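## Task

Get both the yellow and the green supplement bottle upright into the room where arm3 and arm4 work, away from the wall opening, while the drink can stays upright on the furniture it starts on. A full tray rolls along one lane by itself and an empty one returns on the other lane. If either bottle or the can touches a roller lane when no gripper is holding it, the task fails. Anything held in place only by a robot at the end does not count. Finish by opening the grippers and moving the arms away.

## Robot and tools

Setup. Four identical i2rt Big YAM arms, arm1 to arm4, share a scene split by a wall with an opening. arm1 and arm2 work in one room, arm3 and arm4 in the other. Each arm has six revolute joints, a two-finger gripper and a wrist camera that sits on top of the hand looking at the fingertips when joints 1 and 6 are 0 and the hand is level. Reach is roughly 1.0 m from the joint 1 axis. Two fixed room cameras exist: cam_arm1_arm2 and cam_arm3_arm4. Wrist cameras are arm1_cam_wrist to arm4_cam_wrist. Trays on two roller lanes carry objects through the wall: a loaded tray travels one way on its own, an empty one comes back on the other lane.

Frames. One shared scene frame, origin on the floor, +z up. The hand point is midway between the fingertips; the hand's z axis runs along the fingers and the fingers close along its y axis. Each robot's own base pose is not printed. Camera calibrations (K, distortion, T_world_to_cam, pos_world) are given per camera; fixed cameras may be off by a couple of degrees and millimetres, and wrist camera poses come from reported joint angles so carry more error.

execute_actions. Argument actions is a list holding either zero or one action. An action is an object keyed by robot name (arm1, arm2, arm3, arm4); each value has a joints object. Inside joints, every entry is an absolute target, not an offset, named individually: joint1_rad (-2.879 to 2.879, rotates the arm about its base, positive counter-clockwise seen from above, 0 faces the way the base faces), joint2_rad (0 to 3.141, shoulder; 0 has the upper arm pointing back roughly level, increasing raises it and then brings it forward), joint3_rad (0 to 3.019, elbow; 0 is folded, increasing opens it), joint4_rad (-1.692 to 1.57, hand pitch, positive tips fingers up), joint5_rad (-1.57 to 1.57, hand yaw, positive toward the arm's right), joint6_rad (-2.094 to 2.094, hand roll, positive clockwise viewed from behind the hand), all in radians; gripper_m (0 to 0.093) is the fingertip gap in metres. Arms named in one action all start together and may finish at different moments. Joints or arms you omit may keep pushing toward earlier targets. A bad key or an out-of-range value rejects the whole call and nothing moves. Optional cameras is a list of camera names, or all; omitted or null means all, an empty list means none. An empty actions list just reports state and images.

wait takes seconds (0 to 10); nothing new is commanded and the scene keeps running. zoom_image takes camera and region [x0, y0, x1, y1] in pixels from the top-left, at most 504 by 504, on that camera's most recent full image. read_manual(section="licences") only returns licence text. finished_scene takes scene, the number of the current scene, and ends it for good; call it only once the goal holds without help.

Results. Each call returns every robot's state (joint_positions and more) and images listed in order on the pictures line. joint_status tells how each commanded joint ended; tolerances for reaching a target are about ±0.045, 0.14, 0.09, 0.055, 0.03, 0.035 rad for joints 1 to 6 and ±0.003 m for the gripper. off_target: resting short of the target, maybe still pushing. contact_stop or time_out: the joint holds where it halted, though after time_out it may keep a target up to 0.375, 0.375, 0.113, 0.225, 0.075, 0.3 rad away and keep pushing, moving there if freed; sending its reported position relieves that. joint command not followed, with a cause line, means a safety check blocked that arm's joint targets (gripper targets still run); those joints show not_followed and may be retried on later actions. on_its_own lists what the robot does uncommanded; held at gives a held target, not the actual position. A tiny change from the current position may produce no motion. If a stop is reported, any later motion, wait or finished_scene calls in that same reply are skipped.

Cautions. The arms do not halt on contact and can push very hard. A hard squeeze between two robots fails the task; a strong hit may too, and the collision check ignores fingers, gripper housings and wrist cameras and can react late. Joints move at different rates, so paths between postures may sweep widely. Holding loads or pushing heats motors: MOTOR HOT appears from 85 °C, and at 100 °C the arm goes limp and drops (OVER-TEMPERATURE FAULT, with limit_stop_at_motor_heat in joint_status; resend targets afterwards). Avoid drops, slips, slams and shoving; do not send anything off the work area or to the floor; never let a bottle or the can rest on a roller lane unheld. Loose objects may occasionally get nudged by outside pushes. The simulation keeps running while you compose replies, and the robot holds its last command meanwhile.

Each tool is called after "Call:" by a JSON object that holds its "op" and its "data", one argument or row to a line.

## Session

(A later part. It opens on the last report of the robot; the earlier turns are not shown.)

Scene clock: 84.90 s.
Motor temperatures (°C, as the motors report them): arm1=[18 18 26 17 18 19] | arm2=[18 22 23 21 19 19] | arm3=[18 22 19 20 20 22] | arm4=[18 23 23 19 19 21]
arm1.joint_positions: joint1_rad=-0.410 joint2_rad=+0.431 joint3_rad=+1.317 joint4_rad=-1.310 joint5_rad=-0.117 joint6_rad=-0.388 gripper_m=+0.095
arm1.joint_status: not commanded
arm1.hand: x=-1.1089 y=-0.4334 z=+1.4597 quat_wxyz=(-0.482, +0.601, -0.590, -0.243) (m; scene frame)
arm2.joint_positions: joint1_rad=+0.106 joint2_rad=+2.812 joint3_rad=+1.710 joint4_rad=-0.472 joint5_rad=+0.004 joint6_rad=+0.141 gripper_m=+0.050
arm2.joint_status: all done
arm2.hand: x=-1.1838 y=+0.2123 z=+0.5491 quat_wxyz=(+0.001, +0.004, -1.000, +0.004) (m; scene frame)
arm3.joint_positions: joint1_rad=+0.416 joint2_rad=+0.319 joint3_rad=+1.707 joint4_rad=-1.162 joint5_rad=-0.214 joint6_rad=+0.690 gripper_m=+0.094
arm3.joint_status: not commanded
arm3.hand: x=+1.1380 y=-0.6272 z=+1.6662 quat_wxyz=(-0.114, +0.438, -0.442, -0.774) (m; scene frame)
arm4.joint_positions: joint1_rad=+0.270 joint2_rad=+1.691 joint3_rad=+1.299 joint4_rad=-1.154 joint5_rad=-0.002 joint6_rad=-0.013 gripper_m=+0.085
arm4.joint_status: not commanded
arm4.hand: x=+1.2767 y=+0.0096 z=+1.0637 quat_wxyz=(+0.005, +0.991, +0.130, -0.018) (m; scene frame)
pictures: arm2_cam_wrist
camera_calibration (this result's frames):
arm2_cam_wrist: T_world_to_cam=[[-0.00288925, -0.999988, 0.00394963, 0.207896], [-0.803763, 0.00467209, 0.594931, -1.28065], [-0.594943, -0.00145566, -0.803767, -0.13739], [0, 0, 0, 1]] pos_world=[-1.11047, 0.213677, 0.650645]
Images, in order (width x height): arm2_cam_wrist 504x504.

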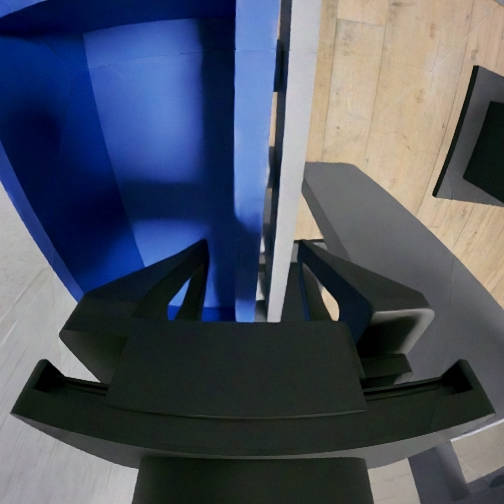

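Call:
{"op": "execute_actions", "data": {
  "actions": [
    {"arm2":{"joints":{"gripper_m":0}}}
  ],
  "cameras": []
}}

Call:
{"op": "execute_actions", "data": {
  "actions": [
    {"arm2":{"joints":{"joint2_rad":2.2,"joint4_rad":-1.08}}}
  ],
  "cameras": []
}}

Call:
{"op": "execute_actions", "data": {
  "actions": [
    {"arm2":{"joints":{"joint1_rad":-0.27,"joint6_rad":-0.235,"joint3_rad":1.87,"joint4_rad":-1.24}}}
  ],
  "cameras": []
}}

Call:
{"op": "execute_actions", "data": {
  "actions": [
    {"arm2":{"joints":{"joint2_rad":2.42,"joint4_rad":-1.0}}}
  ],
  "cameras": ["arm2_cam_wrist","cam_arm1_arm2"]
}}

Scene clock: 86.07 s.
Motor temperatures (°C, as the motors report them): arm1=[18 18 26 17 18 19] | arm2=[18 23 23 21 19 19] | arm3=[18 22 19 20 20 22] | arm4=[18 23 23 19 19 21]
arm1.joint_positions: joint1_rad=-0.410 joint2_rad=+0.431 joint3_rad=+1.317 joint4_rad=-1.310 joint5_rad=-0.117 joint6_rad=-0.388 gripper_m=+0.095
arm1.joint_status: not commanded
arm1.hand: x=-1.1089 y=-0.4334 z=+1.4597 quat_wxyz=(-0.482, +0.601, -0.590, -0.243) (m; scene frame)
arm2.joint_positions: joint1_rad=+0.106 joint2_rad=+2.812 joint3_rad=+1.710 joint4_rad=-0.471 joint5_rad=-0.002 joint6_rad=+0.146 gripper_m=+0.011
arm2.joint_status: gripper_m off_target (ended at +0.011, target +0.000)
arm2.hand: x=-1.1836 y=+0.2134 z=+0.5491 quat_wxyz=(+0.000, +0.001, -1.000, +0.001) (m; scene frame)
arm3.joint_positions: joint1_rad=+0.416 joint2_rad=+0.319 joint3_rad=+1.707 joint4_rad=-1.162 joint5_rad=-0.214 joint6_rad=+0.690 gripper_m=+0.094
arm3.joint_status: not commanded
arm3.hand: x=+1.1380 y=-0.6272 z=+1.6662 quat_wxyz=(-0.114, +0.438, -0.442, -0.774) (m; scene frame)
arm4.joint_positions: joint1_rad=+0.270 joint2_rad=+1.691 joint3_rad=+1.299 joint4_rad=-1.154 joint5_rad=-0.002 joint6_rad=-0.013 gripper_m=+0.085
arm4.joint_status: not commanded
arm4.hand: x=+1.2767 y=+0.0096 z=+1.0637 quat_wxyz=(+0.005, +0.991, +0.130, -0.018) (m; scene frame)
pictures: none
No camera images: the call's "cameras" was empty. Leave "cameras" out to get every camera's image.

Scene clock: 88.03 s.
Motor temperatures (°C, as the motors report them): arm1=[18 18 26 17 18 19] | arm2=[18 23 23 21 19 19] | arm3=[18 22 19 20 20 22] | arm4=[18 23 23 19 19 21]
arm1.joint_positions: joint1_rad=-0.410 joint2_rad=+0.431 joint3_rad=+1.317 joint4_rad=-1.310 joint5_rad=-0.117 joint6_rad=-0.388 gripper_m=+0.095
arm1.joint_status: not commanded
arm1.hand: x=-1.1089 y=-0.4334 z=+1.4597 quat_wxyz=(-0.482, +0.601, -0.590, -0.243) (m; scene frame)
arm2.joint_positions: joint1_rad=+0.106 joint2_rad=+2.226 joint3_rad=+1.708 joint4_rad=-1.070 joint5_rad=+0.002 joint6_rad=+0.148 gripper_m=+0.011
arm2.joint_status: all done
arm2.hand: x=-1.1246 y=+0.2228 z=+0.9013 quat_wxyz=(+0.008, +0.000, -1.000, +0.004) (m; scene frame)
arm3.joint_positions: joint1_rad=+0.416 joint2_rad=+0.319 joint3_rad=+1.707 joint4_rad=-1.162 joint5_rad=-0.214 joint6_rad=+0.690 gripper_m=+0.094
arm3.joint_status: not commanded
arm3.hand: x=+1.1380 y=-0.6272 z=+1.6662 quat_wxyz=(-0.114, +0.438, -0.442, -0.774) (m; scene frame)
arm4.joint_positions: joint1_rad=+0.270 joint2_rad=+1.691 joint3_rad=+1.299 joint4_rad=-1.154 joint5_rad=-0.002 joint6_rad=-0.013 gripper_m=+0.085
arm4.joint_status: not commanded
arm4.hand: x=+1.2767 y=+0.0096 z=+1.0637 quat_wxyz=(+0.005, +0.991, +0.130, -0.018) (m; scene frame)
pictures: none
No camera images: the call's "cameras" was empty. Leave "cameras" out to get every camera's image.

Scene clock: 89.87 s.
Motor temperatures (°C, as the motors report them): arm1=[18 18 26 17 18 19] | arm2=[18 23 23 21 19 19] | arm3=[18 22 19 20 20 22] | arm4=[18 23 23 19 19 21]
arm1.joint_positions: joint1_rad=-0.410 joint2_rad=+0.431 joint3_rad=+1.317 joint4_rad=-1.310 joint5_rad=-0.117 joint6_rad=-0.388 gripper_m=+0.095
arm1.joint_status: not commanded
arm1.hand: x=-1.1089 y=-0.4334 z=+1.4597 quat_wxyz=(-0.482, +0.601, -0.590, -0.243) (m; scene frame)
arm2.joint_positions: joint1_rad=-0.267 joint2_rad=+2.226 joint3_rad=+1.831 joint4_rad=-1.226 joint5_rad=+0.003 joint6_rad=-0.225 gripper_m=+0.011
arm2.joint_status: all done
arm2.hand: x=-1.1217 y=-0.0150 z=+0.9446 quat_wxyz=(+0.024, +0.000, -1.000, -0.002) (m; scene frame)
arm3.joint_positions: joint1_rad=+0.416 joint2_rad=+0.319 joint3_rad=+1.707 joint4_rad=-1.162 joint5_rad=-0.214 joint6_rad=+0.690 gripper_m=+0.094
arm3.joint_status: not commanded
arm3.hand: x=+1.1380 y=-0.6272 z=+1.6662 quat_wxyz=(-0.114, +0.438, -0.442, -0.774) (m; scene frame)
arm4.joint_positions: joint1_rad=+0.270 joint2_rad=+1.691 joint3_rad=+1.299 joint4_rad=-1.154 joint5_rad=-0.002 joint6_rad=-0.013 gripper_m=+0.085
arm4.joint_status: not commanded
arm4.hand: x=+1.2767 y=+0.0096 z=+1.0637 quat_wxyz=(+0.005, +0.991, +0.130, -0.018) (m; scene frame)
pictures: none
No camera images: the call's "cameras" was empty. Leave "cameras" out to get every camera's image.

Scene clock: 91.03 s.
Motor temperatures (°C, as the motors report them): arm1=[18 18 26 17 18 19] | arm2=[18 23 23 21 19 19] | arm3=[18 22 19 20 20 22] | arm4=[18 23 23 19 19 21]
arm1.joint_positions: joint1_rad=-0.410 joint2_rad=+0.431 joint3_rad=+1.317 joint4_rad=-1.310 joint5_rad=-0.117 joint6_rad=-0.388 gripper_m=+0.095
arm1.joint_status: not commanded
arm1.hand: x=-1.1089 y=-0.4334 z=+1.4597 quat_wxyz=(-0.482, +0.601, -0.590, -0.243) (m; scene frame)
arm2.joint_positions: joint1_rad=-0.269 joint2_rad=+2.456 joint3_rad=+1.836 joint4_rad=-1.009 joint5_rad=-0.002 joint6_rad=-0.229 gripper_m=+0.011
arm2.joint_status: all done
arm2.hand: x=-1.1138 y=-0.0173 z=+0.7980 quat_wxyz=(+0.027, +0.001, -1.000, -0.006) (m; scene frame)
arm3.joint_positions: joint1_rad=+0.416 joint2_rad=+0.319 joint3_rad=+1.707 joint4_rad=-1.162 joint5_rad=-0.214 joint6_rad=+0.690 gripper_m=+0.094
arm3.joint_status: not commanded
arm3.hand: x=+1.1380 y=-0.6272 z=+1.6662 quat_wxyz=(-0.114, +0.438, -0.442, -0.774) (m; scene frame)
arm4.joint_positions: joint1_rad=+0.270 joint2_rad=+1.691 joint3_rad=+1.299 joint4_rad=-1.154 joint5_rad=-0.002 joint6_rad=-0.013 gripper_m=+0.085
arm4.joint_status: not commanded
arm4.hand: x=+1.2767 y=+0.0096 z=+1.0637 quat_wxyz=(+0.005, +0.991, +0.130, -0.018) (m; scene frame)
pictures: arm2_cam_wrist, cam_arm1_arm2
camera_calibration (this result's frames):
arm2_cam_wrist: T_world_to_cam=[[-0.00772564, -0.99986, -0.0148173, -0.0128724], [-0.771175, -0.00347553, 0.636613, -1.36848], [-0.636576, 0.016345, -0.771041, 0.0318085], [0, 0, 0, 1]] pos_world=[-1.03518, -0.0181467, 0.895525]
Images, in order (width x height): arm2_cam_wrist 504x504, cam_arm1_arm2 672x504.

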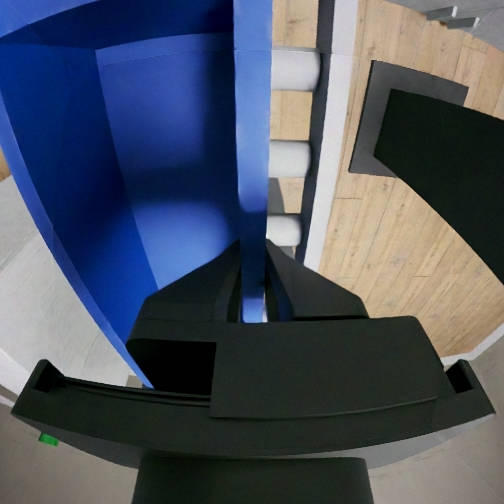

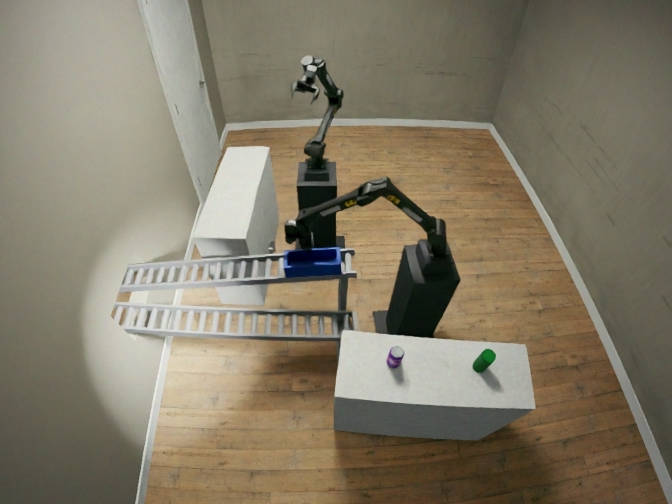

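Shift ~2 cm -y, then release.

Call:
{"op": "execute_actions", "data": {
  "actions": [
    {"arm2":{"joints":{"joint2_rad":2.39,"joint1_rad":-0.305,"joint6_rad":-0.27,"joint4_rad":-0.98}}}
  ],
  "cameras": []
}}

Call:
{"op": "execute_actions", "data": {
  "actions": [
    {"arm2":{"joints":{"joint2_rad":2.44,"joint4_rad":-0.94}}}
  ],
  "cameras": ["arm2_cam_wrist"]
}}

Call:
{"op": "execute_actions", "data": {
  "actions": [
    {"arm2":{"joints":{"gripper_m":0.03}}}
  ],
  "cameras": []
}}

Call:
{"op": "execute_actions", "data": {
  "actions": [
    {"arm2":{"joints":{"joint2_rad":1.75,"joint3_rad":1.4,"joint4_rad":-1.2,"joint6_rad":0}}}
  ],
  "cameras": ["cam_arm1_arm2"]
}}

Call:
{"op": "execute_actions", "data": {
  "actions": [
    {"arm2":{"joints":{"joint1_rad":1.795,"gripper_m":0.093}}}
  ],
  "cameras": []
}}

Call:
{"op": "execute_actions", "data": {
  "actions": [
    {"arm2":{"joints":{"joint2_rad":2.15,"joint4_rad":-0.775}}}
  ],
  "cameras": ["arm2_cam_wrist","cam_arm1_arm2"]
}}

Scene clock: 92.53 s.
Motor temperatures (°C, as the motors report them): arm1=[18 18 26 17 18 19] | arm2=[18 23 23 21 19 19] | arm3=[18 22 19 20 20 22] | arm4=[18 23 23 19 19 21]
arm1.joint_positions: joint1_rad=-0.410 joint2_rad=+0.431 joint3_rad=+1.317 joint4_rad=-1.310 joint5_rad=-0.117 joint6_rad=-0.388 gripper_m=+0.095
arm1.joint_status: not commanded
arm1.hand: x=-1.1089 y=-0.4334 z=+1.4597 quat_wxyz=(-0.482, +0.601, -0.590, -0.243) (m; scene frame)
arm2.joint_positions: joint1_rad=-0.307 joint2_rad=+2.432 joint3_rad=+1.836 joint4_rad=-0.990 joint5_rad=-0.001 joint6_rad=-0.260 gripper_m=+0.011
arm2.joint_status: all done
arm2.hand: x=-1.1091 y=-0.0448 z=+0.8132 quat_wxyz=(+0.006, -0.002, -1.000, -0.001) (m; scene frame)
arm3.joint_positions: joint1_rad=+0.416 joint2_rad=+0.319 joint3_rad=+1.707 joint4_rad=-1.162 joint5_rad=-0.214 joint6_rad=+0.690 gripper_m=+0.094
arm3.joint_status: not commanded
arm3.hand: x=+1.1380 y=-0.6272 z=+1.6662 quat_wxyz=(-0.114, +0.438, -0.442, -0.774) (m; scene frame)
arm4.joint_positions: joint1_rad=+0.270 joint2_rad=+1.691 joint3_rad=+1.299 joint4_rad=-1.154 joint5_rad=-0.002 joint6_rad=-0.013 gripper_m=+0.085
arm4.joint_status: not commanded
arm4.hand: x=+1.2767 y=+0.0096 z=+1.0637 quat_wxyz=(+0.005, +0.991, +0.130, -0.018) (m; scene frame)
pictures: none
No camera images: the call's "cameras" was empty. Leave "cameras" out to get every camera's image.

Scene clock: 93.37 s.
Motor temperatures (°C, as the motors report them): arm1=[18 18 26 17 18 19] | arm2=[18 23 23 21 19 19] | arm3=[18 22 19 20 20 22] | arm4=[18 23 23 19 19 21]
arm1.joint_positions: joint1_rad=-0.410 joint2_rad=+0.431 joint3_rad=+1.317 joint4_rad=-1.310 joint5_rad=-0.117 joint6_rad=-0.388 gripper_m=+0.095
arm1.joint_status: not commanded
arm1.hand: x=-1.1089 y=-0.4334 z=+1.4597 quat_wxyz=(-0.482, +0.601, -0.590, -0.243) (m; scene frame)
arm2.joint_positions: joint1_rad=-0.307 joint2_rad=+2.441 joint3_rad=+1.836 joint4_rad=-0.951 joint5_rad=-0.001 joint6_rad=-0.261 gripper_m=+0.011
arm2.joint_status: all done
arm2.hand: x=-1.1022 y=-0.0467 z=+0.8078 quat_wxyz=(-0.008, -0.002, -1.000, +0.003) (m; scene frame)
arm3.joint_positions: joint1_rad=+0.416 joint2_rad=+0.319 joint3_rad=+1.707 joint4_rad=-1.162 joint5_rad=-0.214 joint6_rad=+0.690 gripper_m=+0.094
arm3.joint_status: not commanded
arm3.hand: x=+1.1380 y=-0.6272 z=+1.6662 quat_wxyz=(-0.114, +0.438, -0.442, -0.774) (m; scene frame)
arm4.joint_positions: joint1_rad=+0.270 joint2_rad=+1.691 joint3_rad=+1.299 joint4_rad=-1.154 joint5_rad=-0.002 joint6_rad=-0.013 gripper_m=+0.085
arm4.joint_status: not commanded
arm4.hand: x=+1.2767 y=+0.0096 z=+1.0637 quat_wxyz=(+0.005, +0.991, +0.130, -0.018) (m; scene frame)
pictures: arm2_cam_wrist
camera_calibration (this result's frames):
arm2_cam_wrist: T_world_to_cam=[[-0.0139128, -0.9999, 0.00256141, -0.0629174], [-0.814142, 0.0128153, 0.580525, -1.36723], [-0.580499, 0.0059914, -0.814239, 0.143447], [0, 0, 0, 1]] pos_world=[-1.03073, -0.0462491, 0.910674]
Images, in order (width x height): arm2_cam_wrist 504x504.

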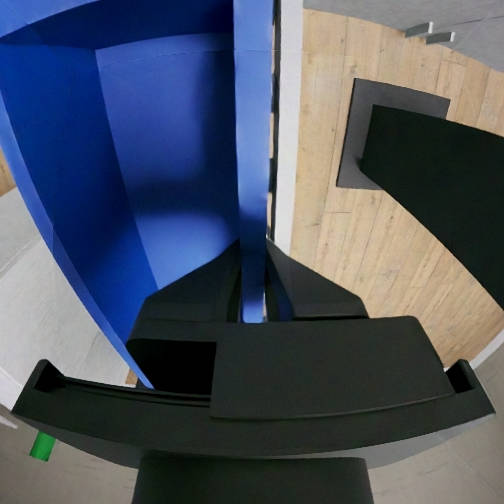

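Scene clock: 93.90 s.
Motor temperatures (°C, as the motors report them): arm1=[18 18 26 17 18 19] | arm2=[18 23 23 21 19 19] | arm3=[18 22 19 20 20 22] | arm4=[18 23 23 19 19 21]
arm1.joint_positions: joint1_rad=-0.410 joint2_rad=+0.431 joint3_rad=+1.317 joint4_rad=-1.310 joint5_rad=-0.117 joint6_rad=-0.388 gripper_m=+0.095
arm1.joint_status: not commanded
arm1.hand: x=-1.1089 y=-0.4334 z=+1.4597 quat_wxyz=(-0.482, +0.601, -0.590, -0.243) (m; scene frame)
arm2.joint_positions: joint1_rad=-0.307 joint2_rad=+2.441 joint3_rad=+1.836 joint4_rad=-0.951 joint5_rad=-0.001 joint6_rad=-0.261 gripper_m=+0.030
arm2.joint_status: all done
arm2.hand: x=-1.1022 y=-0.0467 z=+0.8078 quat_wxyz=(-0.008, -0.002, -1.000, +0.003) (m; scene frame)
arm3.joint_positions: joint1_rad=+0.416 joint2_rad=+0.319 joint3_rad=+1.707 joint4_rad=-1.162 joint5_rad=-0.214 joint6_rad=+0.690 gripper_m=+0.094
arm3.joint_status: not commanded
arm3.hand: x=+1.1380 y=-0.6272 z=+1.6662 quat_wxyz=(-0.114, +0.438, -0.442, -0.774) (m; scene frame)
arm4.joint_positions: joint1_rad=+0.270 joint2_rad=+1.691 joint3_rad=+1.299 joint4_rad=-1.154 joint5_rad=-0.002 joint6_rad=-0.013 gripper_m=+0.085
arm4.joint_status: not commanded
arm4.hand: x=+1.2767 y=+0.0096 z=+1.0637 quat_wxyz=(+0.005, +0.991, +0.130, -0.018) (m; scene frame)
pictures: none
No camera images: the call's "cameras" was empty. Leave "cameras" out to get every camera's image.

Scene clock: 95.50 s.
Motor temperatures (°C, as the motors report them): arm1=[18 18 26 17 18 19] | arm2=[18 23 23 21 19 19] | arm3=[18 22 19 20 20 22] | arm4=[18 23 23 19 19 21]
arm1.joint_positions: joint1_rad=-0.410 joint2_rad=+0.431 joint3_rad=+1.317 joint4_rad=-1.310 joint5_rad=-0.117 joint6_rad=-0.388 gripper_m=+0.095
arm1.joint_status: not commanded
arm1.hand: x=-1.1089 y=-0.4334 z=+1.4597 quat_wxyz=(-0.482, +0.601, -0.590, -0.243) (m; scene frame)
arm2.joint_positions: joint1_rad=-0.307 joint2_rad=+1.742 joint3_rad=+1.404 joint4_rad=-1.189 joint5_rad=-0.001 joint6_rad=-0.009 gripper_m=+0.030
arm2.joint_status: all done
arm2.hand: x=-1.2463 y=-0.0069 z=+1.0671 quat_wxyz=(-0.022, -0.127, -0.992, +0.004) (m; scene frame)
arm3.joint_positions: joint1_rad=+0.416 joint2_rad=+0.319 joint3_rad=+1.707 joint4_rad=-1.162 joint5_rad=-0.214 joint6_rad=+0.690 gripper_m=+0.094
arm3.joint_status: not commanded
arm3.hand: x=+1.1380 y=-0.6272 z=+1.6662 quat_wxyz=(-0.114, +0.438, -0.442, -0.774) (m; scene frame)
arm4.joint_positions: joint1_rad=+0.270 joint2_rad=+1.691 joint3_rad=+1.299 joint4_rad=-1.154 joint5_rad=-0.002 joint6_rad=-0.013 gripper_m=+0.085
arm4.joint_status: not commanded
arm4.hand: x=+1.2767 y=+0.0096 z=+1.0637 quat_wxyz=(+0.005, +0.991, +0.130, -0.018) (m; scene frame)
pictures: cam_arm1_arm2
Images, in order (width x height): cam_arm1_arm2 672x504.

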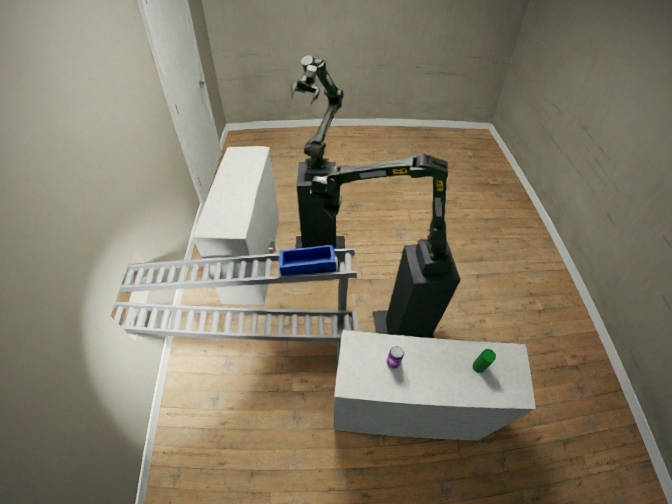

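Scene clock: 97.70 s.
Motor temperatures (°C, as the motors report them): arm1=[18 18 26 17 18 19] | arm2=[18 23 23 21 19 19] | arm3=[18 22 19 20 20 22] | arm4=[18 23 23 19 19 21]
arm1.joint_positions: joint1_rad=-0.410 joint2_rad=+0.431 joint3_rad=+1.317 joint4_rad=-1.310 joint5_rad=-0.117 joint6_rad=-0.388 gripper_m=+0.095
arm1.joint_status: not commanded
arm1.hand: x=-1.1089 y=-0.4334 z=+1.4597 quat_wxyz=(-0.482, +0.601, -0.590, -0.243) (m; scene frame)
arm2.joint_positions: joint1_rad=+1.802 joint2_rad=+1.749 joint3_rad=+1.404 joint4_rad=-1.189 joint5_rad=-0.001 joint6_rad=-0.007 gripper_m=+0.093
arm2.joint_status: all done
arm2.hand: x=-1.8935 y=+0.6350 z=+1.0605 quat_wxyz=(-0.010, +0.799, -0.601, -0.013) (m; scene frame)
arm3.joint_positions: joint1_rad=+0.416 joint2_rad=+0.319 joint3_rad=+1.707 joint4_rad=-1.162 joint5_rad=-0.214 joint6_rad=+0.690 gripper_m=+0.094
arm3.joint_status: not commanded
arm3.hand: x=+1.1380 y=-0.6272 z=+1.6662 quat_wxyz=(-0.114, +0.438, -0.442, -0.774) (m; scene frame)
arm4.joint_positions: joint1_rad=+0.270 joint2_rad=+1.691 joint3_rad=+1.299 joint4_rad=-1.154 joint5_rad=-0.002 joint6_rad=-0.013 gripper_m=+0.085
arm4.joint_status: not commanded
arm4.hand: x=+1.2767 y=+0.0096 z=+1.0637 quat_wxyz=(+0.005, +0.991, +0.130, -0.018) (m; scene frame)
pictures: none
No camera images: the call's "cameras" was empty. Leave "cameras" out to get every camera's image.

Scene clock: 98.90 s.
Motor temperatures (°C, as the motors report them): arm1=[18 18 27 17 18 19] | arm2=[18 23 23 21 19 19] | arm3=[18 22 19 20 20 22] | arm4=[18 23 23 19 19 21]
arm1.joint_positions: joint1_rad=-0.410 joint2_rad=+0.431 joint3_rad=+1.317 joint4_rad=-1.310 joint5_rad=-0.117 joint6_rad=-0.388 gripper_m=+0.095
arm1.joint_status: not commanded
arm1.hand: x=-1.1089 y=-0.4334 z=+1.4597 quat_wxyz=(-0.482, +0.601, -0.590, -0.243) (m; scene frame)
arm2.joint_positions: joint1_rad=+1.802 joint2_rad=+2.157 joint3_rad=+1.397 joint4_rad=-0.787 joint5_rad=-0.004 joint6_rad=-0.006 gripper_m=+0.093
arm2.joint_status: all done
arm2.hand: x=-1.9063 y=+0.6787 z=+0.8436 quat_wxyz=(-0.005, +0.799, -0.601, -0.009) (m; scene frame)
arm3.joint_positions: joint1_rad=+0.416 joint2_rad=+0.319 joint3_rad=+1.707 joint4_rad=-1.162 joint5_rad=-0.214 joint6_rad=+0.690 gripper_m=+0.094
arm3.joint_status: not commanded
arm3.hand: x=+1.1380 y=-0.6272 z=+1.6662 quat_wxyz=(-0.114, +0.438, -0.442, -0.774) (m; scene frame)
arm4.joint_positions: joint1_rad=+0.270 joint2_rad=+1.691 joint3_rad=+1.299 joint4_rad=-1.154 joint5_rad=-0.002 joint6_rad=-0.013 gripper_m=+0.085
arm4.joint_status: not commanded
arm4.hand: x=+1.2767 y=+0.0096 z=+1.0637 quat_wxyz=(+0.005, +0.991, +0.130, -0.018) (m; scene frame)
pictures: arm2_cam_wrist, cam_arm1_arm2
camera_calibration (this result's frames):
arm2_cam_wrist: T_world_to_cam=[[0.963706, 0.266864, -0.00733215, 1.66336], [0.221891, -0.785422, 0.577821, 0.467114], [0.148441, -0.558476, -0.816131, 1.47579], [0, 0, 0, 1]] pos_world=[-1.92571, 0.747185, 0.946728]
Images, in order (width x height): arm2_cam_wrist 504x504, cam_arm1_arm2 672x504.

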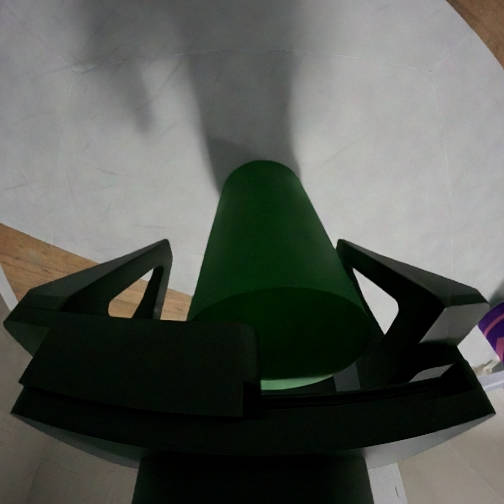

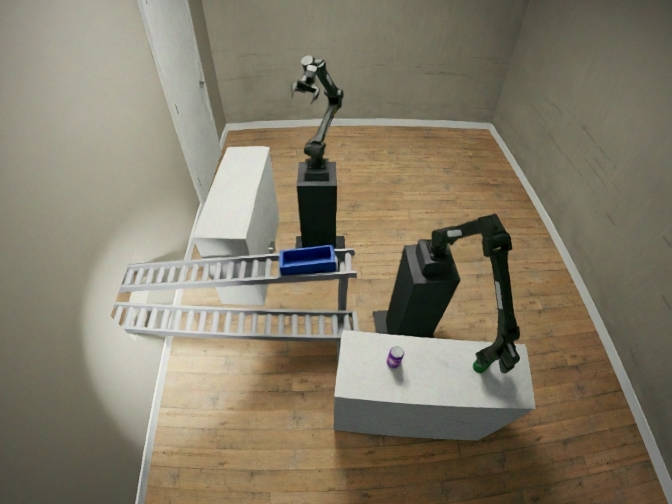

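Call:
{"op": "execute_actions", "data": {
  "actions": [
    {"arm2":{"joints":{"gripper_m":0.03}}}
  ],
  "cameras": []
}}

Call:
{"op": "execute_actions", "data": {
  "actions": [
    {"arm2":{"joints":{"joint2_rad":1.6,"joint3_rad":1.4,"joint4_rad":-1.35}}}
  ],
  "cameras": []
}}

Call:
{"op": "execute_actions", "data": {
  "actions": [
    {"arm2":{"joints":{"joint1_rad":-0.2}}}
  ],
  "cameras": []
}}

Call:
{"op": "execute_actions", "data": {
  "actions": [
    {"arm2":{"joints":{"joint2_rad":2.37,"joint3_rad":2.1,"joint4_rad":-1.3}}}
  ],
  "cameras": ["cam_arm1_arm2","arm2_cam_wrist"]
}}

Scene clock: 100.83 s.
Motor temperatures (°C, as the motors report them): arm1=[18 18 27 17 18 19] | arm2=[18 23 23 21 19 19] | arm3=[18 22 19 20 20 22] | arm4=[18 23 23 19 19 21]
arm1.joint_positions: joint1_rad=-0.410 joint2_rad=+0.431 joint3_rad=+1.317 joint4_rad=-1.310 joint5_rad=-0.117 joint6_rad=-0.388 gripper_m=+0.095
arm1.joint_status: not commanded
arm1.hand: x=-1.1089 y=-0.4334 z=+1.4597 quat_wxyz=(-0.482, +0.601, -0.590, -0.243) (m; scene frame)
arm2.joint_positions: joint1_rad=+1.801 joint2_rad=+2.157 joint3_rad=+1.397 joint4_rad=-0.787 joint5_rad=-0.002 joint6_rad=-0.006 gripper_m=+0.065
arm2.joint_status: gripper_m off_target (ended at +0.065, target +0.030)
arm2.hand: x=-1.9053 y=+0.6790 z=+0.8436 quat_wxyz=(-0.006, +0.798, -0.602, -0.008) (m; scene frame)
arm3.joint_positions: joint1_rad=+0.416 joint2_rad=+0.319 joint3_rad=+1.707 joint4_rad=-1.162 joint5_rad=-0.214 joint6_rad=+0.690 gripper_m=+0.094
arm3.joint_status: not commanded
arm3.hand: x=+1.1380 y=-0.6272 z=+1.6662 quat_wxyz=(-0.114, +0.438, -0.442, -0.774) (m; scene frame)
arm4.joint_positions: joint1_rad=+0.270 joint2_rad=+1.691 joint3_rad=+1.299 joint4_rad=-1.154 joint5_rad=-0.002 joint6_rad=-0.013 gripper_m=+0.085
arm4.joint_status: not commanded
arm4.hand: x=+1.2767 y=+0.0096 z=+1.0637 quat_wxyz=(+0.005, +0.991, +0.130, -0.018) (m; scene frame)
pictures: none
No camera images: the call's "cameras" was empty. Leave "cameras" out to get every camera's image.

Scene clock: 102.47 s.
Motor temperatures (°C, as the motors report them): arm1=[18 18 27 17 18 19] | arm2=[18 23 23 21 19 19] | arm3=[18 22 19 20 20 22] | arm4=[18 23 23 19 19 21]
arm1.joint_positions: joint1_rad=-0.410 joint2_rad=+0.431 joint3_rad=+1.317 joint4_rad=-1.310 joint5_rad=-0.117 joint6_rad=-0.388 gripper_m=+0.095
arm1.joint_status: not commanded
arm1.hand: x=-1.1089 y=-0.4334 z=+1.4597 quat_wxyz=(-0.482, +0.601, -0.590, -0.243) (m; scene frame)
arm2.joint_positions: joint1_rad=+1.801 joint2_rad=+1.613 joint3_rad=+1.384 joint4_rad=-1.339 joint5_rad=-0.002 joint6_rad=-0.006 gripper_m=+0.065
arm2.joint_status: all done
arm2.hand: x=-1.8809 y=+0.5913 z=+1.1181 quat_wxyz=(+0.001, +0.799, -0.602, +0.000) (m; scene frame)
arm3.joint_positions: joint1_rad=+0.416 joint2_rad=+0.319 joint3_rad=+1.707 joint4_rad=-1.162 joint5_rad=-0.214 joint6_rad=+0.690 gripper_m=+0.094
arm3.joint_status: not commanded
arm3.hand: x=+1.1380 y=-0.6272 z=+1.6662 quat_wxyz=(-0.114, +0.438, -0.442, -0.774) (m; scene frame)
arm4.joint_positions: joint1_rad=+0.270 joint2_rad=+1.691 joint3_rad=+1.299 joint4_rad=-1.154 joint5_rad=-0.002 joint6_rad=-0.013 gripper_m=+0.085
arm4.joint_status: not commanded
arm4.hand: x=+1.2767 y=+0.0096 z=+1.0637 quat_wxyz=(+0.005, +0.991, +0.130, -0.018) (m; scene frame)
pictures: none
No camera images: the call's "cameras" was empty. Leave "cameras" out to get every camera's image.

Scene clock: 104.57 s.
Motor temperatures (°C, as the motors report them): arm1=[18 18 27 17 18 19] | arm2=[18 23 24 21 19 19] | arm3=[18 22 19 20 20 22] | arm4=[18 23 23 19 19 21]
arm1.joint_positions: joint1_rad=-0.410 joint2_rad=+0.431 joint3_rad=+1.317 joint4_rad=-1.310 joint5_rad=-0.117 joint6_rad=-0.388 gripper_m=+0.095
arm1.joint_status: not commanded
arm1.hand: x=-1.1089 y=-0.4334 z=+1.4597 quat_wxyz=(-0.482, +0.601, -0.590, -0.243) (m; scene frame)
arm2.joint_positions: joint1_rad=-0.207 joint2_rad=+1.613 joint3_rad=+1.384 joint4_rad=-1.339 joint5_rad=+0.001 joint6_rad=-0.006 gripper_m=+0.065
arm2.joint_status: all done
arm2.hand: x=-1.2805 y=+0.0514 z=+1.1209 quat_wxyz=(-0.002, -0.079, -0.997, +0.002) (m; scene frame)
arm3.joint_positions: joint1_rad=+0.416 joint2_rad=+0.319 joint3_rad=+1.707 joint4_rad=-1.162 joint5_rad=-0.214 joint6_rad=+0.690 gripper_m=+0.094
arm3.joint_status: not commanded
arm3.hand: x=+1.1380 y=-0.6272 z=+1.6662 quat_wxyz=(-0.114, +0.438, -0.442, -0.774) (m; scene frame)
arm4.joint_positions: joint1_rad=+0.270 joint2_rad=+1.691 joint3_rad=+1.299 joint4_rad=-1.154 joint5_rad=-0.002 joint6_rad=-0.013 gripper_m=+0.085
arm4.joint_status: not commanded
arm4.hand: x=+1.2767 y=+0.0096 z=+1.0637 quat_wxyz=(+0.005, +0.991, +0.130, -0.018) (m; scene frame)
pictures: none
No camera images: the call's "cameras" was empty. Leave "cameras" out to get every camera's image.

Scene clock: 106.27 s.
Motor temperatures (°C, as the motors report them): arm1=[18 18 27 17 18 19] | arm2=[18 23 24 21 19 19] | arm3=[18 22 19 20 20 22] | arm4=[18 23 23 19 19 21]
arm1.joint_positions: joint1_rad=-0.410 joint2_rad=+0.431 joint3_rad=+1.317 joint4_rad=-1.310 joint5_rad=-0.117 joint6_rad=-0.388 gripper_m=+0.095
arm1.joint_status: not commanded
arm1.hand: x=-1.1089 y=-0.4334 z=+1.4597 quat_wxyz=(-0.482, +0.601, -0.590, -0.243) (m; scene frame)
arm2.joint_positions: joint1_rad=-0.207 joint2_rad=+2.413 joint3_rad=+2.040 joint4_rad=-1.303 joint5_rad=+0.001 joint6_rad=-0.006 gripper_m=+0.065
arm2.joint_status: all done
arm2.hand: x=-1.0817 y=+0.0177 z=+0.8961 quat_wxyz=(+0.051, -0.079, -0.996, -0.002) (m; scene frame)
arm3.joint_positions: joint1_rad=+0.416 joint2_rad=+0.319 joint3_rad=+1.707 joint4_rad=-1.162 joint5_rad=-0.214 joint6_rad=+0.690 gripper_m=+0.094
arm3.joint_status: not commanded
arm3.hand: x=+1.1380 y=-0.6272 z=+1.6662 quat_wxyz=(-0.114, +0.438, -0.442, -0.774) (m; scene frame)
arm4.joint_positions: joint1_rad=+0.270 joint2_rad=+1.691 joint3_rad=+1.299 joint4_rad=-1.154 joint5_rad=-0.002 joint6_rad=-0.013 gripper_m=+0.085
arm4.joint_status: not commanded
arm4.hand: x=+1.2767 y=+0.0096 z=+1.0637 quat_wxyz=(+0.005, +0.991, +0.130, -0.018) (m; scene frame)
pictures: arm2_cam_wrist, cam_arm1_arm2
camera_calibration (this result's frames):
arm2_cam_wrist: T_world_to_cam=[[-0.168312, -0.985734, 0.000480201, -0.163865], [-0.728963, 0.124797, 0.673081, -1.39536], [-0.663539, 0.112938, -0.739568, 0.0682684], [0, 0, 0, 1]] pos_world=[-0.999445, 0.00489867, 0.989755]
Images, in order (width x height): arm2_cam_wrist 504x504, cam_arm1_arm2 672x504.

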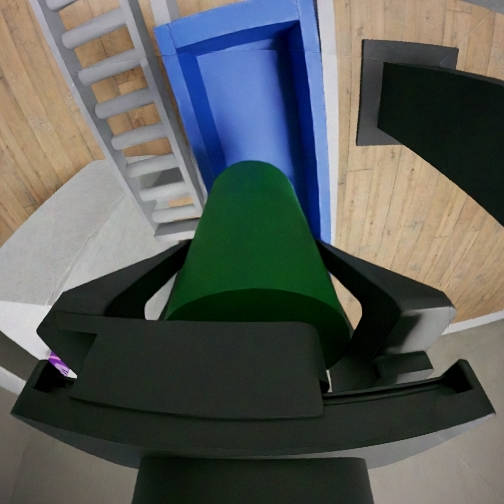

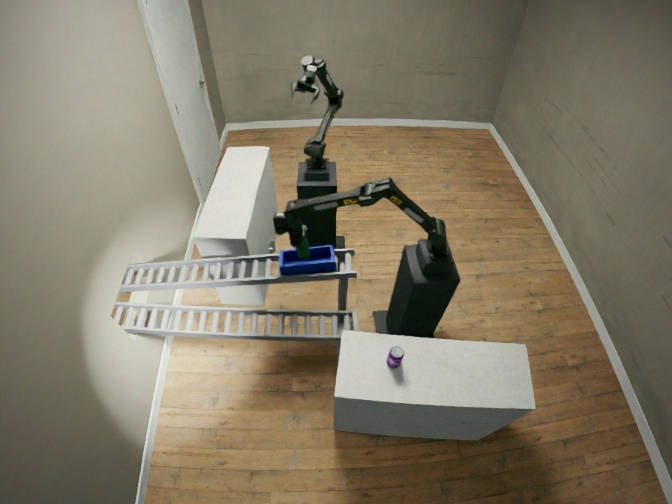

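Call:
{"op": "execute_actions", "data": {
  "actions": [
    {"arm2":{"joints":{"joint2_rad":2.52,"joint3_rad":2.03,"joint4_rad":-1.06}}}
  ],
  "cameras": ["cam_arm1_arm2"]
}}

Scene clock: 107.73 s.
Motor temperatures (°C, as the motors report them): arm1=[18 18 27 17 18 19] | arm2=[18 23 24 21 19 19] | arm3=[18 22 19 20 20 22] | arm4=[18 23 23 19 19 21]
arm1.joint_positions: joint1_rad=-0.410 joint2_rad=+0.431 joint3_rad=+1.317 joint4_rad=-1.310 joint5_rad=-0.117 joint6_rad=-0.388 gripper_m=+0.095
arm1.joint_status: not commanded
arm1.hand: x=-1.1089 y=-0.4334 z=+1.4597 quat_wxyz=(-0.482, +0.601, -0.590, -0.243) (m; scene frame)
arm2.joint_positions: joint1_rad=-0.207 joint2_rad=+2.557 joint3_rad=+2.016 joint4_rad=-1.071 joint5_rad=+0.001 joint6_rad=-0.006 gripper_m=+0.065
arm2.joint_status: all done
arm2.hand: x=-1.0688 y=+0.0155 z=+0.7885 quat_wxyz=(+0.020, -0.079, -0.997, +0.000) (m; scene frame)
arm3.joint_positions: joint1_rad=+0.416 joint2_rad=+0.319 joint3_rad=+1.707 joint4_rad=-1.162 joint5_rad=-0.214 joint6_rad=+0.690 gripper_m=+0.094
arm3.joint_status: not commanded
arm3.hand: x=+1.1380 y=-0.6272 z=+1.6662 quat_wxyz=(-0.114, +0.438, -0.442, -0.774) (m; scene frame)
arm4.joint_positions: joint1_rad=+0.270 joint2_rad=+1.691 joint3_rad=+1.299 joint4_rad=-1.154 joint5_rad=-0.002 joint6_rad=-0.013 gripper_m=+0.085
arm4.joint_status: not commanded
arm4.hand: x=+1.2767 y=+0.0096 z=+1.0637 quat_wxyz=(+0.005, +0.991, +0.130, -0.018) (m; scene frame)
pictures: cam_arm1_arm2
Images, in order (width x height): cam_arm1_arm2 672x504.

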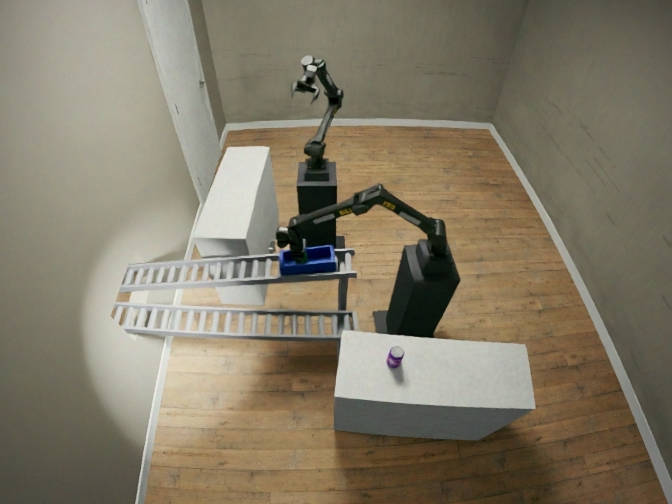

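Call:
{"op": "execute_actions", "data": {
  "actions": [
    {"arm2":{"joints":{"gripper_m":0.085}}}
  ],
  "cameras": []
}}

Call:
{"op": "execute_actions", "data": {
  "actions": [
    {"arm2":{"joints":{"joint2_rad":2.2,"joint4_rad":-1.4}}}
  ],
  "cameras": []
}}

Call:
{"op": "wait", "data": {
  "seconds": 10
}}

Call:
{"op": "wait", "data": {
  "seconds": 5
}}

Scene clock: 108.87 s.
Motor temperatures (°C, as the motors report them): arm1=[18 18 27 17 18 19] | arm2=[18 23 24 21 19 19] | arm3=[18 22 20 20 20 22] | arm4=[18 23 23 19 19 21]
arm1.joint_positions: joint1_rad=-0.410 joint2_rad=+0.431 joint3_rad=+1.317 joint4_rad=-1.310 joint5_rad=-0.117 joint6_rad=-0.388 gripper_m=+0.095
arm1.joint_status: not commanded
arm1.hand: x=-1.1089 y=-0.4334 z=+1.4597 quat_wxyz=(-0.482, +0.601, -0.590, -0.243) (m; scene frame)
arm2.joint_positions: joint1_rad=-0.207 joint2_rad=+2.549 joint3_rad=+2.016 joint4_rad=-1.071 joint5_rad=+0.005 joint6_rad=-0.006 gripper_m=+0.085
arm2.joint_status: all done
arm2.hand: x=-1.0665 y=+0.0147 z=+0.7938 quat_wxyz=(+0.016, -0.079, -0.997, +0.003) (m; scene frame)
arm3.joint_positions: joint1_rad=+0.416 joint2_rad=+0.319 joint3_rad=+1.707 joint4_rad=-1.162 joint5_rad=-0.214 joint6_rad=+0.690 gripper_m=+0.094
arm3.joint_status: not commanded
arm3.hand: x=+1.1380 y=-0.6272 z=+1.6662 quat_wxyz=(-0.114, +0.438, -0.442, -0.774) (m; scene frame)
arm4.joint_positions: joint1_rad=+0.270 joint2_rad=+1.691 joint3_rad=+1.299 joint4_rad=-1.154 joint5_rad=-0.002 joint6_rad=-0.013 gripper_m=+0.085
arm4.joint_status: not commanded
arm4.hand: x=+1.2767 y=+0.0096 z=+1.0637 quat_wxyz=(+0.005, +0.991, +0.130, -0.018) (m; scene frame)
pictures: none
No camera images: the call's "cameras" was empty. Leave "cameras" out to get every camera's image.

Scene clock: 110.50 s.
Motor temperatures (°C, as the motors report them): arm1=[18 18 27 17 18 19] | arm2=[18 24 24 21 19 19] | arm3=[18 22 20 20 20 22] | arm4=[18 23 23 19 19 21]
arm1.joint_positions: joint1_rad=-0.410 joint2_rad=+0.431 joint3_rad=+1.317 joint4_rad=-1.310 joint5_rad=-0.117 joint6_rad=-0.388 gripper_m=+0.095
arm1.joint_status: not commanded
arm1.hand: x=-1.1089 y=-0.4334 z=+1.4597 quat_wxyz=(-0.482, +0.601, -0.590, -0.243) (m; scene frame)
arm2.joint_positions: joint1_rad=-0.207 joint2_rad=+2.204 joint3_rad=+2.016 joint4_rad=-1.388 joint5_rad=+0.005 joint6_rad=-0.006 gripper_m=+0.085
arm2.joint_status: all done
arm2.hand: x=-1.0867 y=+0.0188 z=+1.0262 quat_wxyz=(+0.002, -0.079, -0.997, +0.004) (m; scene frame)
arm3.joint_positions: joint1_rad=+0.416 joint2_rad=+0.319 joint3_rad=+1.707 joint4_rad=-1.162 joint5_rad=-0.214 joint6_rad=+0.690 gripper_m=+0.094
arm3.joint_status: not commanded
arm3.hand: x=+1.1380 y=-0.6272 z=+1.6662 quat_wxyz=(-0.114, +0.438, -0.442, -0.774) (m; scene frame)
arm4.joint_positions: joint1_rad=+0.270 joint2_rad=+1.691 joint3_rad=+1.299 joint4_rad=-1.154 joint5_rad=-0.002 joint6_rad=-0.013 gripper_m=+0.085
arm4.joint_status: not commanded
arm4.hand: x=+1.2767 y=+0.0096 z=+1.0637 quat_wxyz=(+0.005, +0.991, +0.130, -0.018) (m; scene frame)
pictures: none
No camera images: the call's "cameras" was empty. Leave "cameras" out to get every camera's image.

Scene clock: 120.50 s.
Motor temperatures (°C, as the motors report them): arm1=[18 18 27 17 18 19] | arm2=[18 24 25 21 19 19] | arm3=[18 22 20 20 20 22] | arm4=[18 23 23 19 19 21]
arm1.joint_positions: joint1_rad=-0.410 joint2_rad=+0.431 joint3_rad=+1.317 joint4_rad=-1.310 joint5_rad=-0.117 joint6_rad=-0.388 gripper_m=+0.095
arm1.joint_status: not commanded
arm1.hand: x=-1.1089 y=-0.4334 z=+1.4597 quat_wxyz=(-0.482, +0.601, -0.590, -0.243) (m; scene frame)
arm2.joint_positions: joint1_rad=-0.207 joint2_rad=+2.204 joint3_rad=+2.016 joint4_rad=-1.388 joint5_rad=+0.005 joint6_rad=-0.006 gripper_m=+0.085
arm2.joint_status: all done
arm2.hand: x=-1.0867 y=+0.0188 z=+1.0262 quat_wxyz=(+0.002, -0.079, -0.997, +0.004) (m; scene frame)
arm3.joint_positions: joint1_rad=+0.416 joint2_rad=+0.319 joint3_rad=+1.707 joint4_rad=-1.162 joint5_rad=-0.214 joint6_rad=+0.690 gripper_m=+0.094
arm3.joint_status: not commanded
arm3.hand: x=+1.1380 y=-0.6272 z=+1.6662 quat_wxyz=(-0.114, +0.438, -0.442, -0.774) (m; scene frame)
arm4.joint_positions: joint1_rad=+0.270 joint2_rad=+1.691 joint3_rad=+1.299 joint4_rad=-1.154 joint5_rad=-0.002 joint6_rad=-0.013 gripper_m=+0.085
arm4.joint_status: not commanded
arm4.hand: x=+1.2767 y=+0.0096 z=+1.0637 quat_wxyz=(+0.005, +0.991, +0.130, -0.018) (m; scene frame)
wait: 10.00 s; at rest by 0.27 s
pictures: arm1_cam_wrist, arm2_cam_wrist, arm3_cam_wrist, arm4_cam_wrist, cam_arm1_arm2, cam_arm3_arm4
camera_calibration (this result's frames):
arm2_cam_wrist: T_world_to_cam=[[-0.167276, -0.985902, 0.00389355, -0.166068], [-0.791341, 0.136619, 0.595914, -1.47556], [-0.588045, 0.0966012, -0.803039, 0.308463], [0, 0, 0, 1]] pos_world=[-1.01406, 0.00806453, 1.12766]
arm4_cam_wrist: T_world_to_cam=[[-0.263257, 0.964706, -0.00619898, 0.332519], [0.796136, 0.220877, 0.563366, -1.61536], [0.544851, 0.143375, -0.826184, 0.309348], [0, 0, 0, 1]] pos_world=[1.20503, -0.0083402, 1.16768]
Images, in order (width x height): arm1_cam_wrist 504x504, arm2_cam_wrist 504x504, arm3_cam_wrist 504x504, arm4_cam_wrist 504x504, cam_arm1_arm2 672x504, cam_arm3_arm4 672x504.

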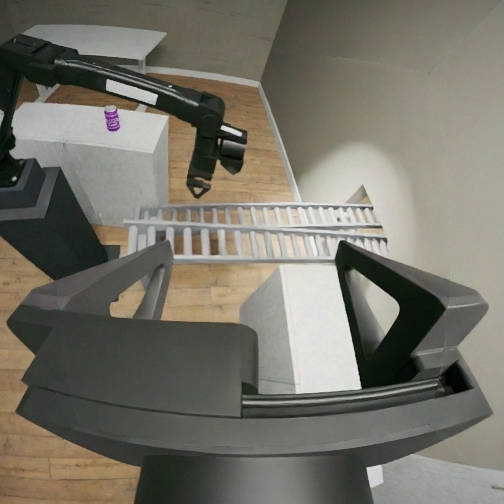

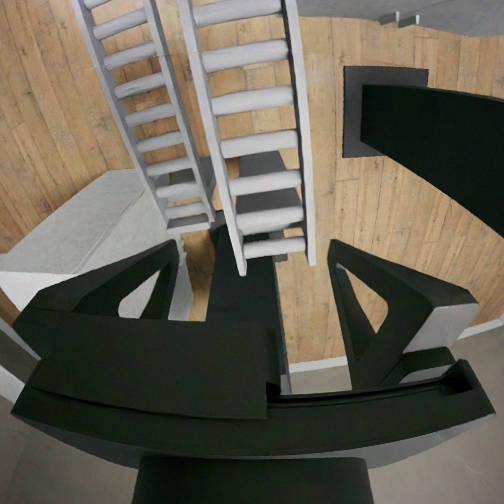

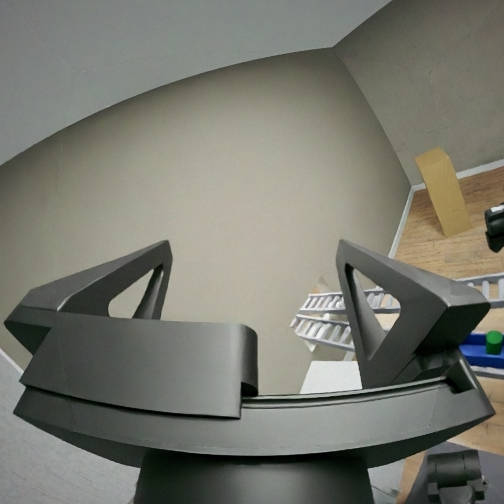

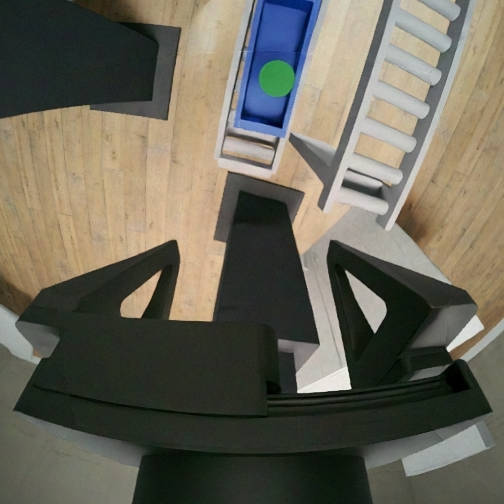

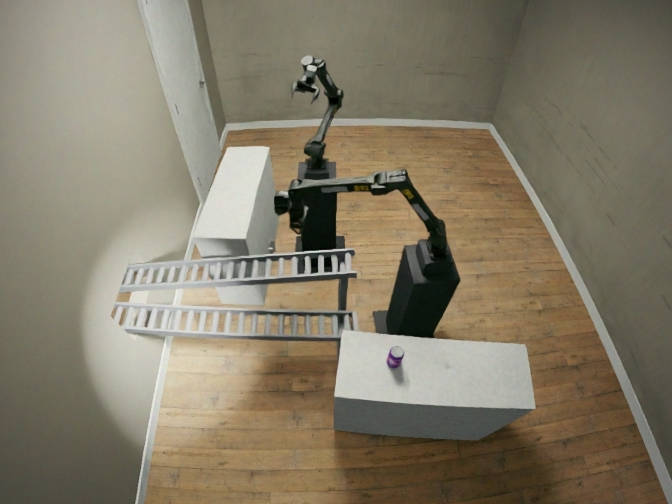

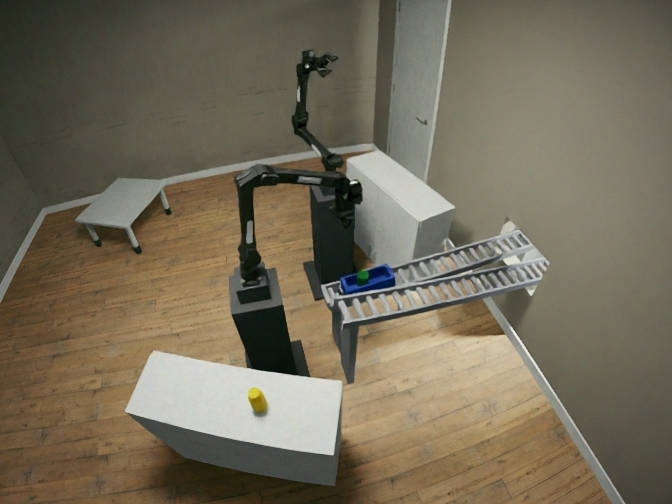

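Scene clock: 125.50 s.
Motor temperatures (°C, as the motors report them): arm1=[18 18 27 17 18 19] | arm2=[18 24 25 21 19 19] | arm3=[18 22 20 20 20 22] | arm4=[18 23 23 19 19 21]
arm1.joint_positions: joint1_rad=-0.410 joint2_rad=+0.431 joint3_rad=+1.317 joint4_rad=-1.310 joint5_rad=-0.117 joint6_rad=-0.388 gripper_m=+0.095
arm1.joint_status: not commanded
arm1.hand: x=-1.1089 y=-0.4334 z=+1.4597 quat_wxyz=(-0.482, +0.601, -0.590, -0.243) (m; scene frame)
arm2.joint_positions: joint1_rad=-0.207 joint2_rad=+2.204 joint3_rad=+2.016 joint4_rad=-1.388 joint5_rad=+0.005 joint6_rad=-0.006 gripper_m=+0.085
arm2.joint_status: all done
arm2.hand: x=-1.0867 y=+0.0188 z=+1.0262 quat_wxyz=(+0.002, -0.079, -0.997, +0.004) (m; scene frame)
arm3.joint_positions: joint1_rad=+0.416 joint2_rad=+0.319 joint3_rad=+1.707 joint4_rad=-1.162 joint5_rad=-0.214 joint6_rad=+0.690 gripper_m=+0.094
arm3.joint_status: not commanded
arm3.hand: x=+1.1380 y=-0.6272 z=+1.6662 quat_wxyz=(-0.114, +0.438, -0.442, -0.774) (m; scene frame)
arm4.joint_positions: joint1_rad=+0.270 joint2_rad=+1.691 joint3_rad=+1.299 joint4_rad=-1.154 joint5_rad=-0.002 joint6_rad=-0.013 gripper_m=+0.085
arm4.joint_status: not commanded
arm4.hand: x=+1.2767 y=+0.0096 z=+1.0637 quat_wxyz=(+0.005, +0.991, +0.130, -0.018) (m; scene frame)
wait: 5.00 s; at rest by 0.27 s
pictures: arm1_cam_wrist, arm2_cam_wrist, arm3_cam_wrist, arm4_cam_wrist, cam_arm1_arm2, cam_arm3_arm4
camera_calibration (this result's frames):
arm2_cam_wrist: T_world_to_cam=[[-0.167276, -0.985902, 0.00389355, -0.166068], [-0.791341, 0.136619, 0.595914, -1.47556], [-0.588045, 0.0966012, -0.803039, 0.308463], [0, 0, 0, 1]] pos_world=[-1.01406, 0.00806453, 1.12766]
arm4_cam_wrist: T_world_to_cam=[[-0.263257, 0.964706, -0.00619898, 0.332519], [0.796136, 0.220877, 0.563366, -1.61536], [0.544851, 0.143375, -0.826184, 0.309348], [0, 0, 0, 1]] pos_world=[1.20503, -0.0083402, 1.16768]
Images, in order (width x height): arm1_cam_wrist 504x504, arm2_cam_wrist 504x504, arm3_cam_wrist 504x504, arm4_cam_wrist 504x504, cam_arm1_arm2 672x504, cam_arm3_arm4 672x504.

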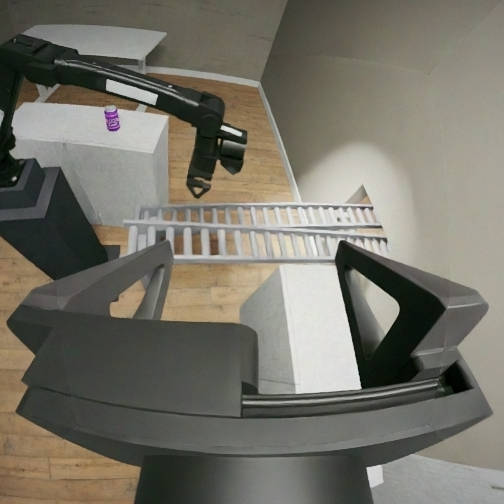

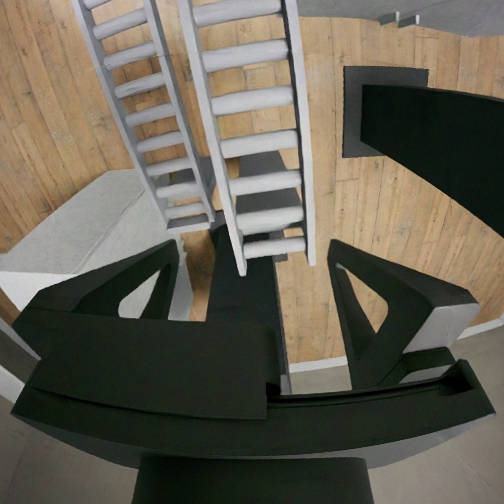

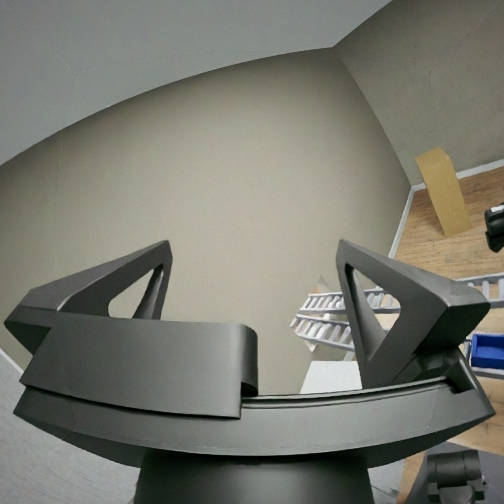

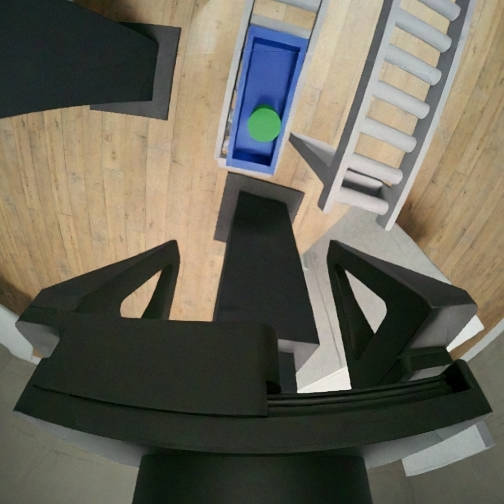

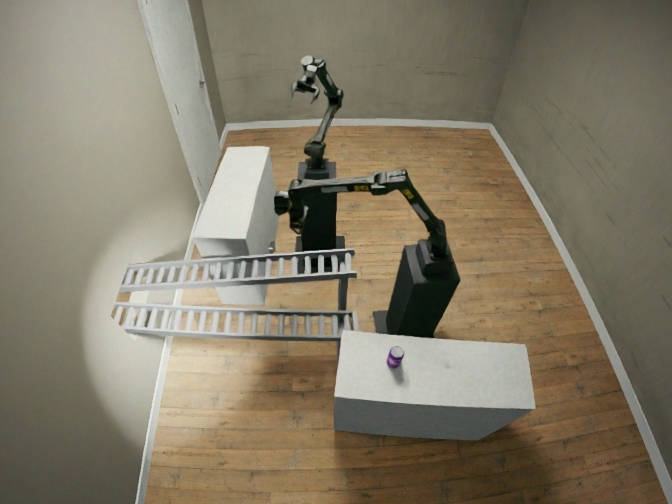

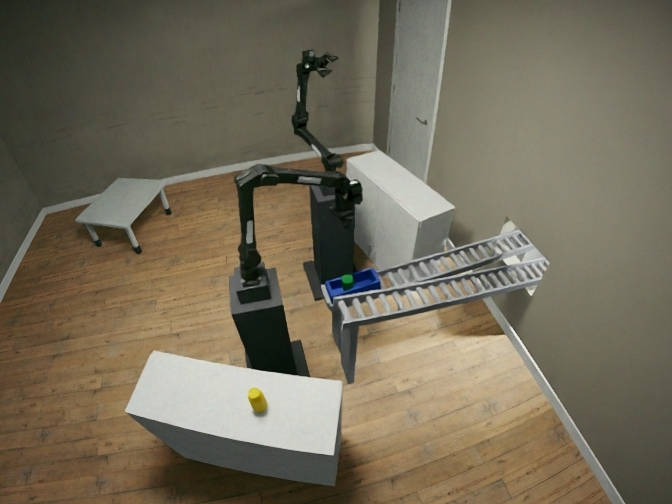

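Standing in the room, in the tray; that meets the goal.

Call:
{"op": "finished_scene", "data": {
  "scene": 1
}}

The scene is finished: the task was done.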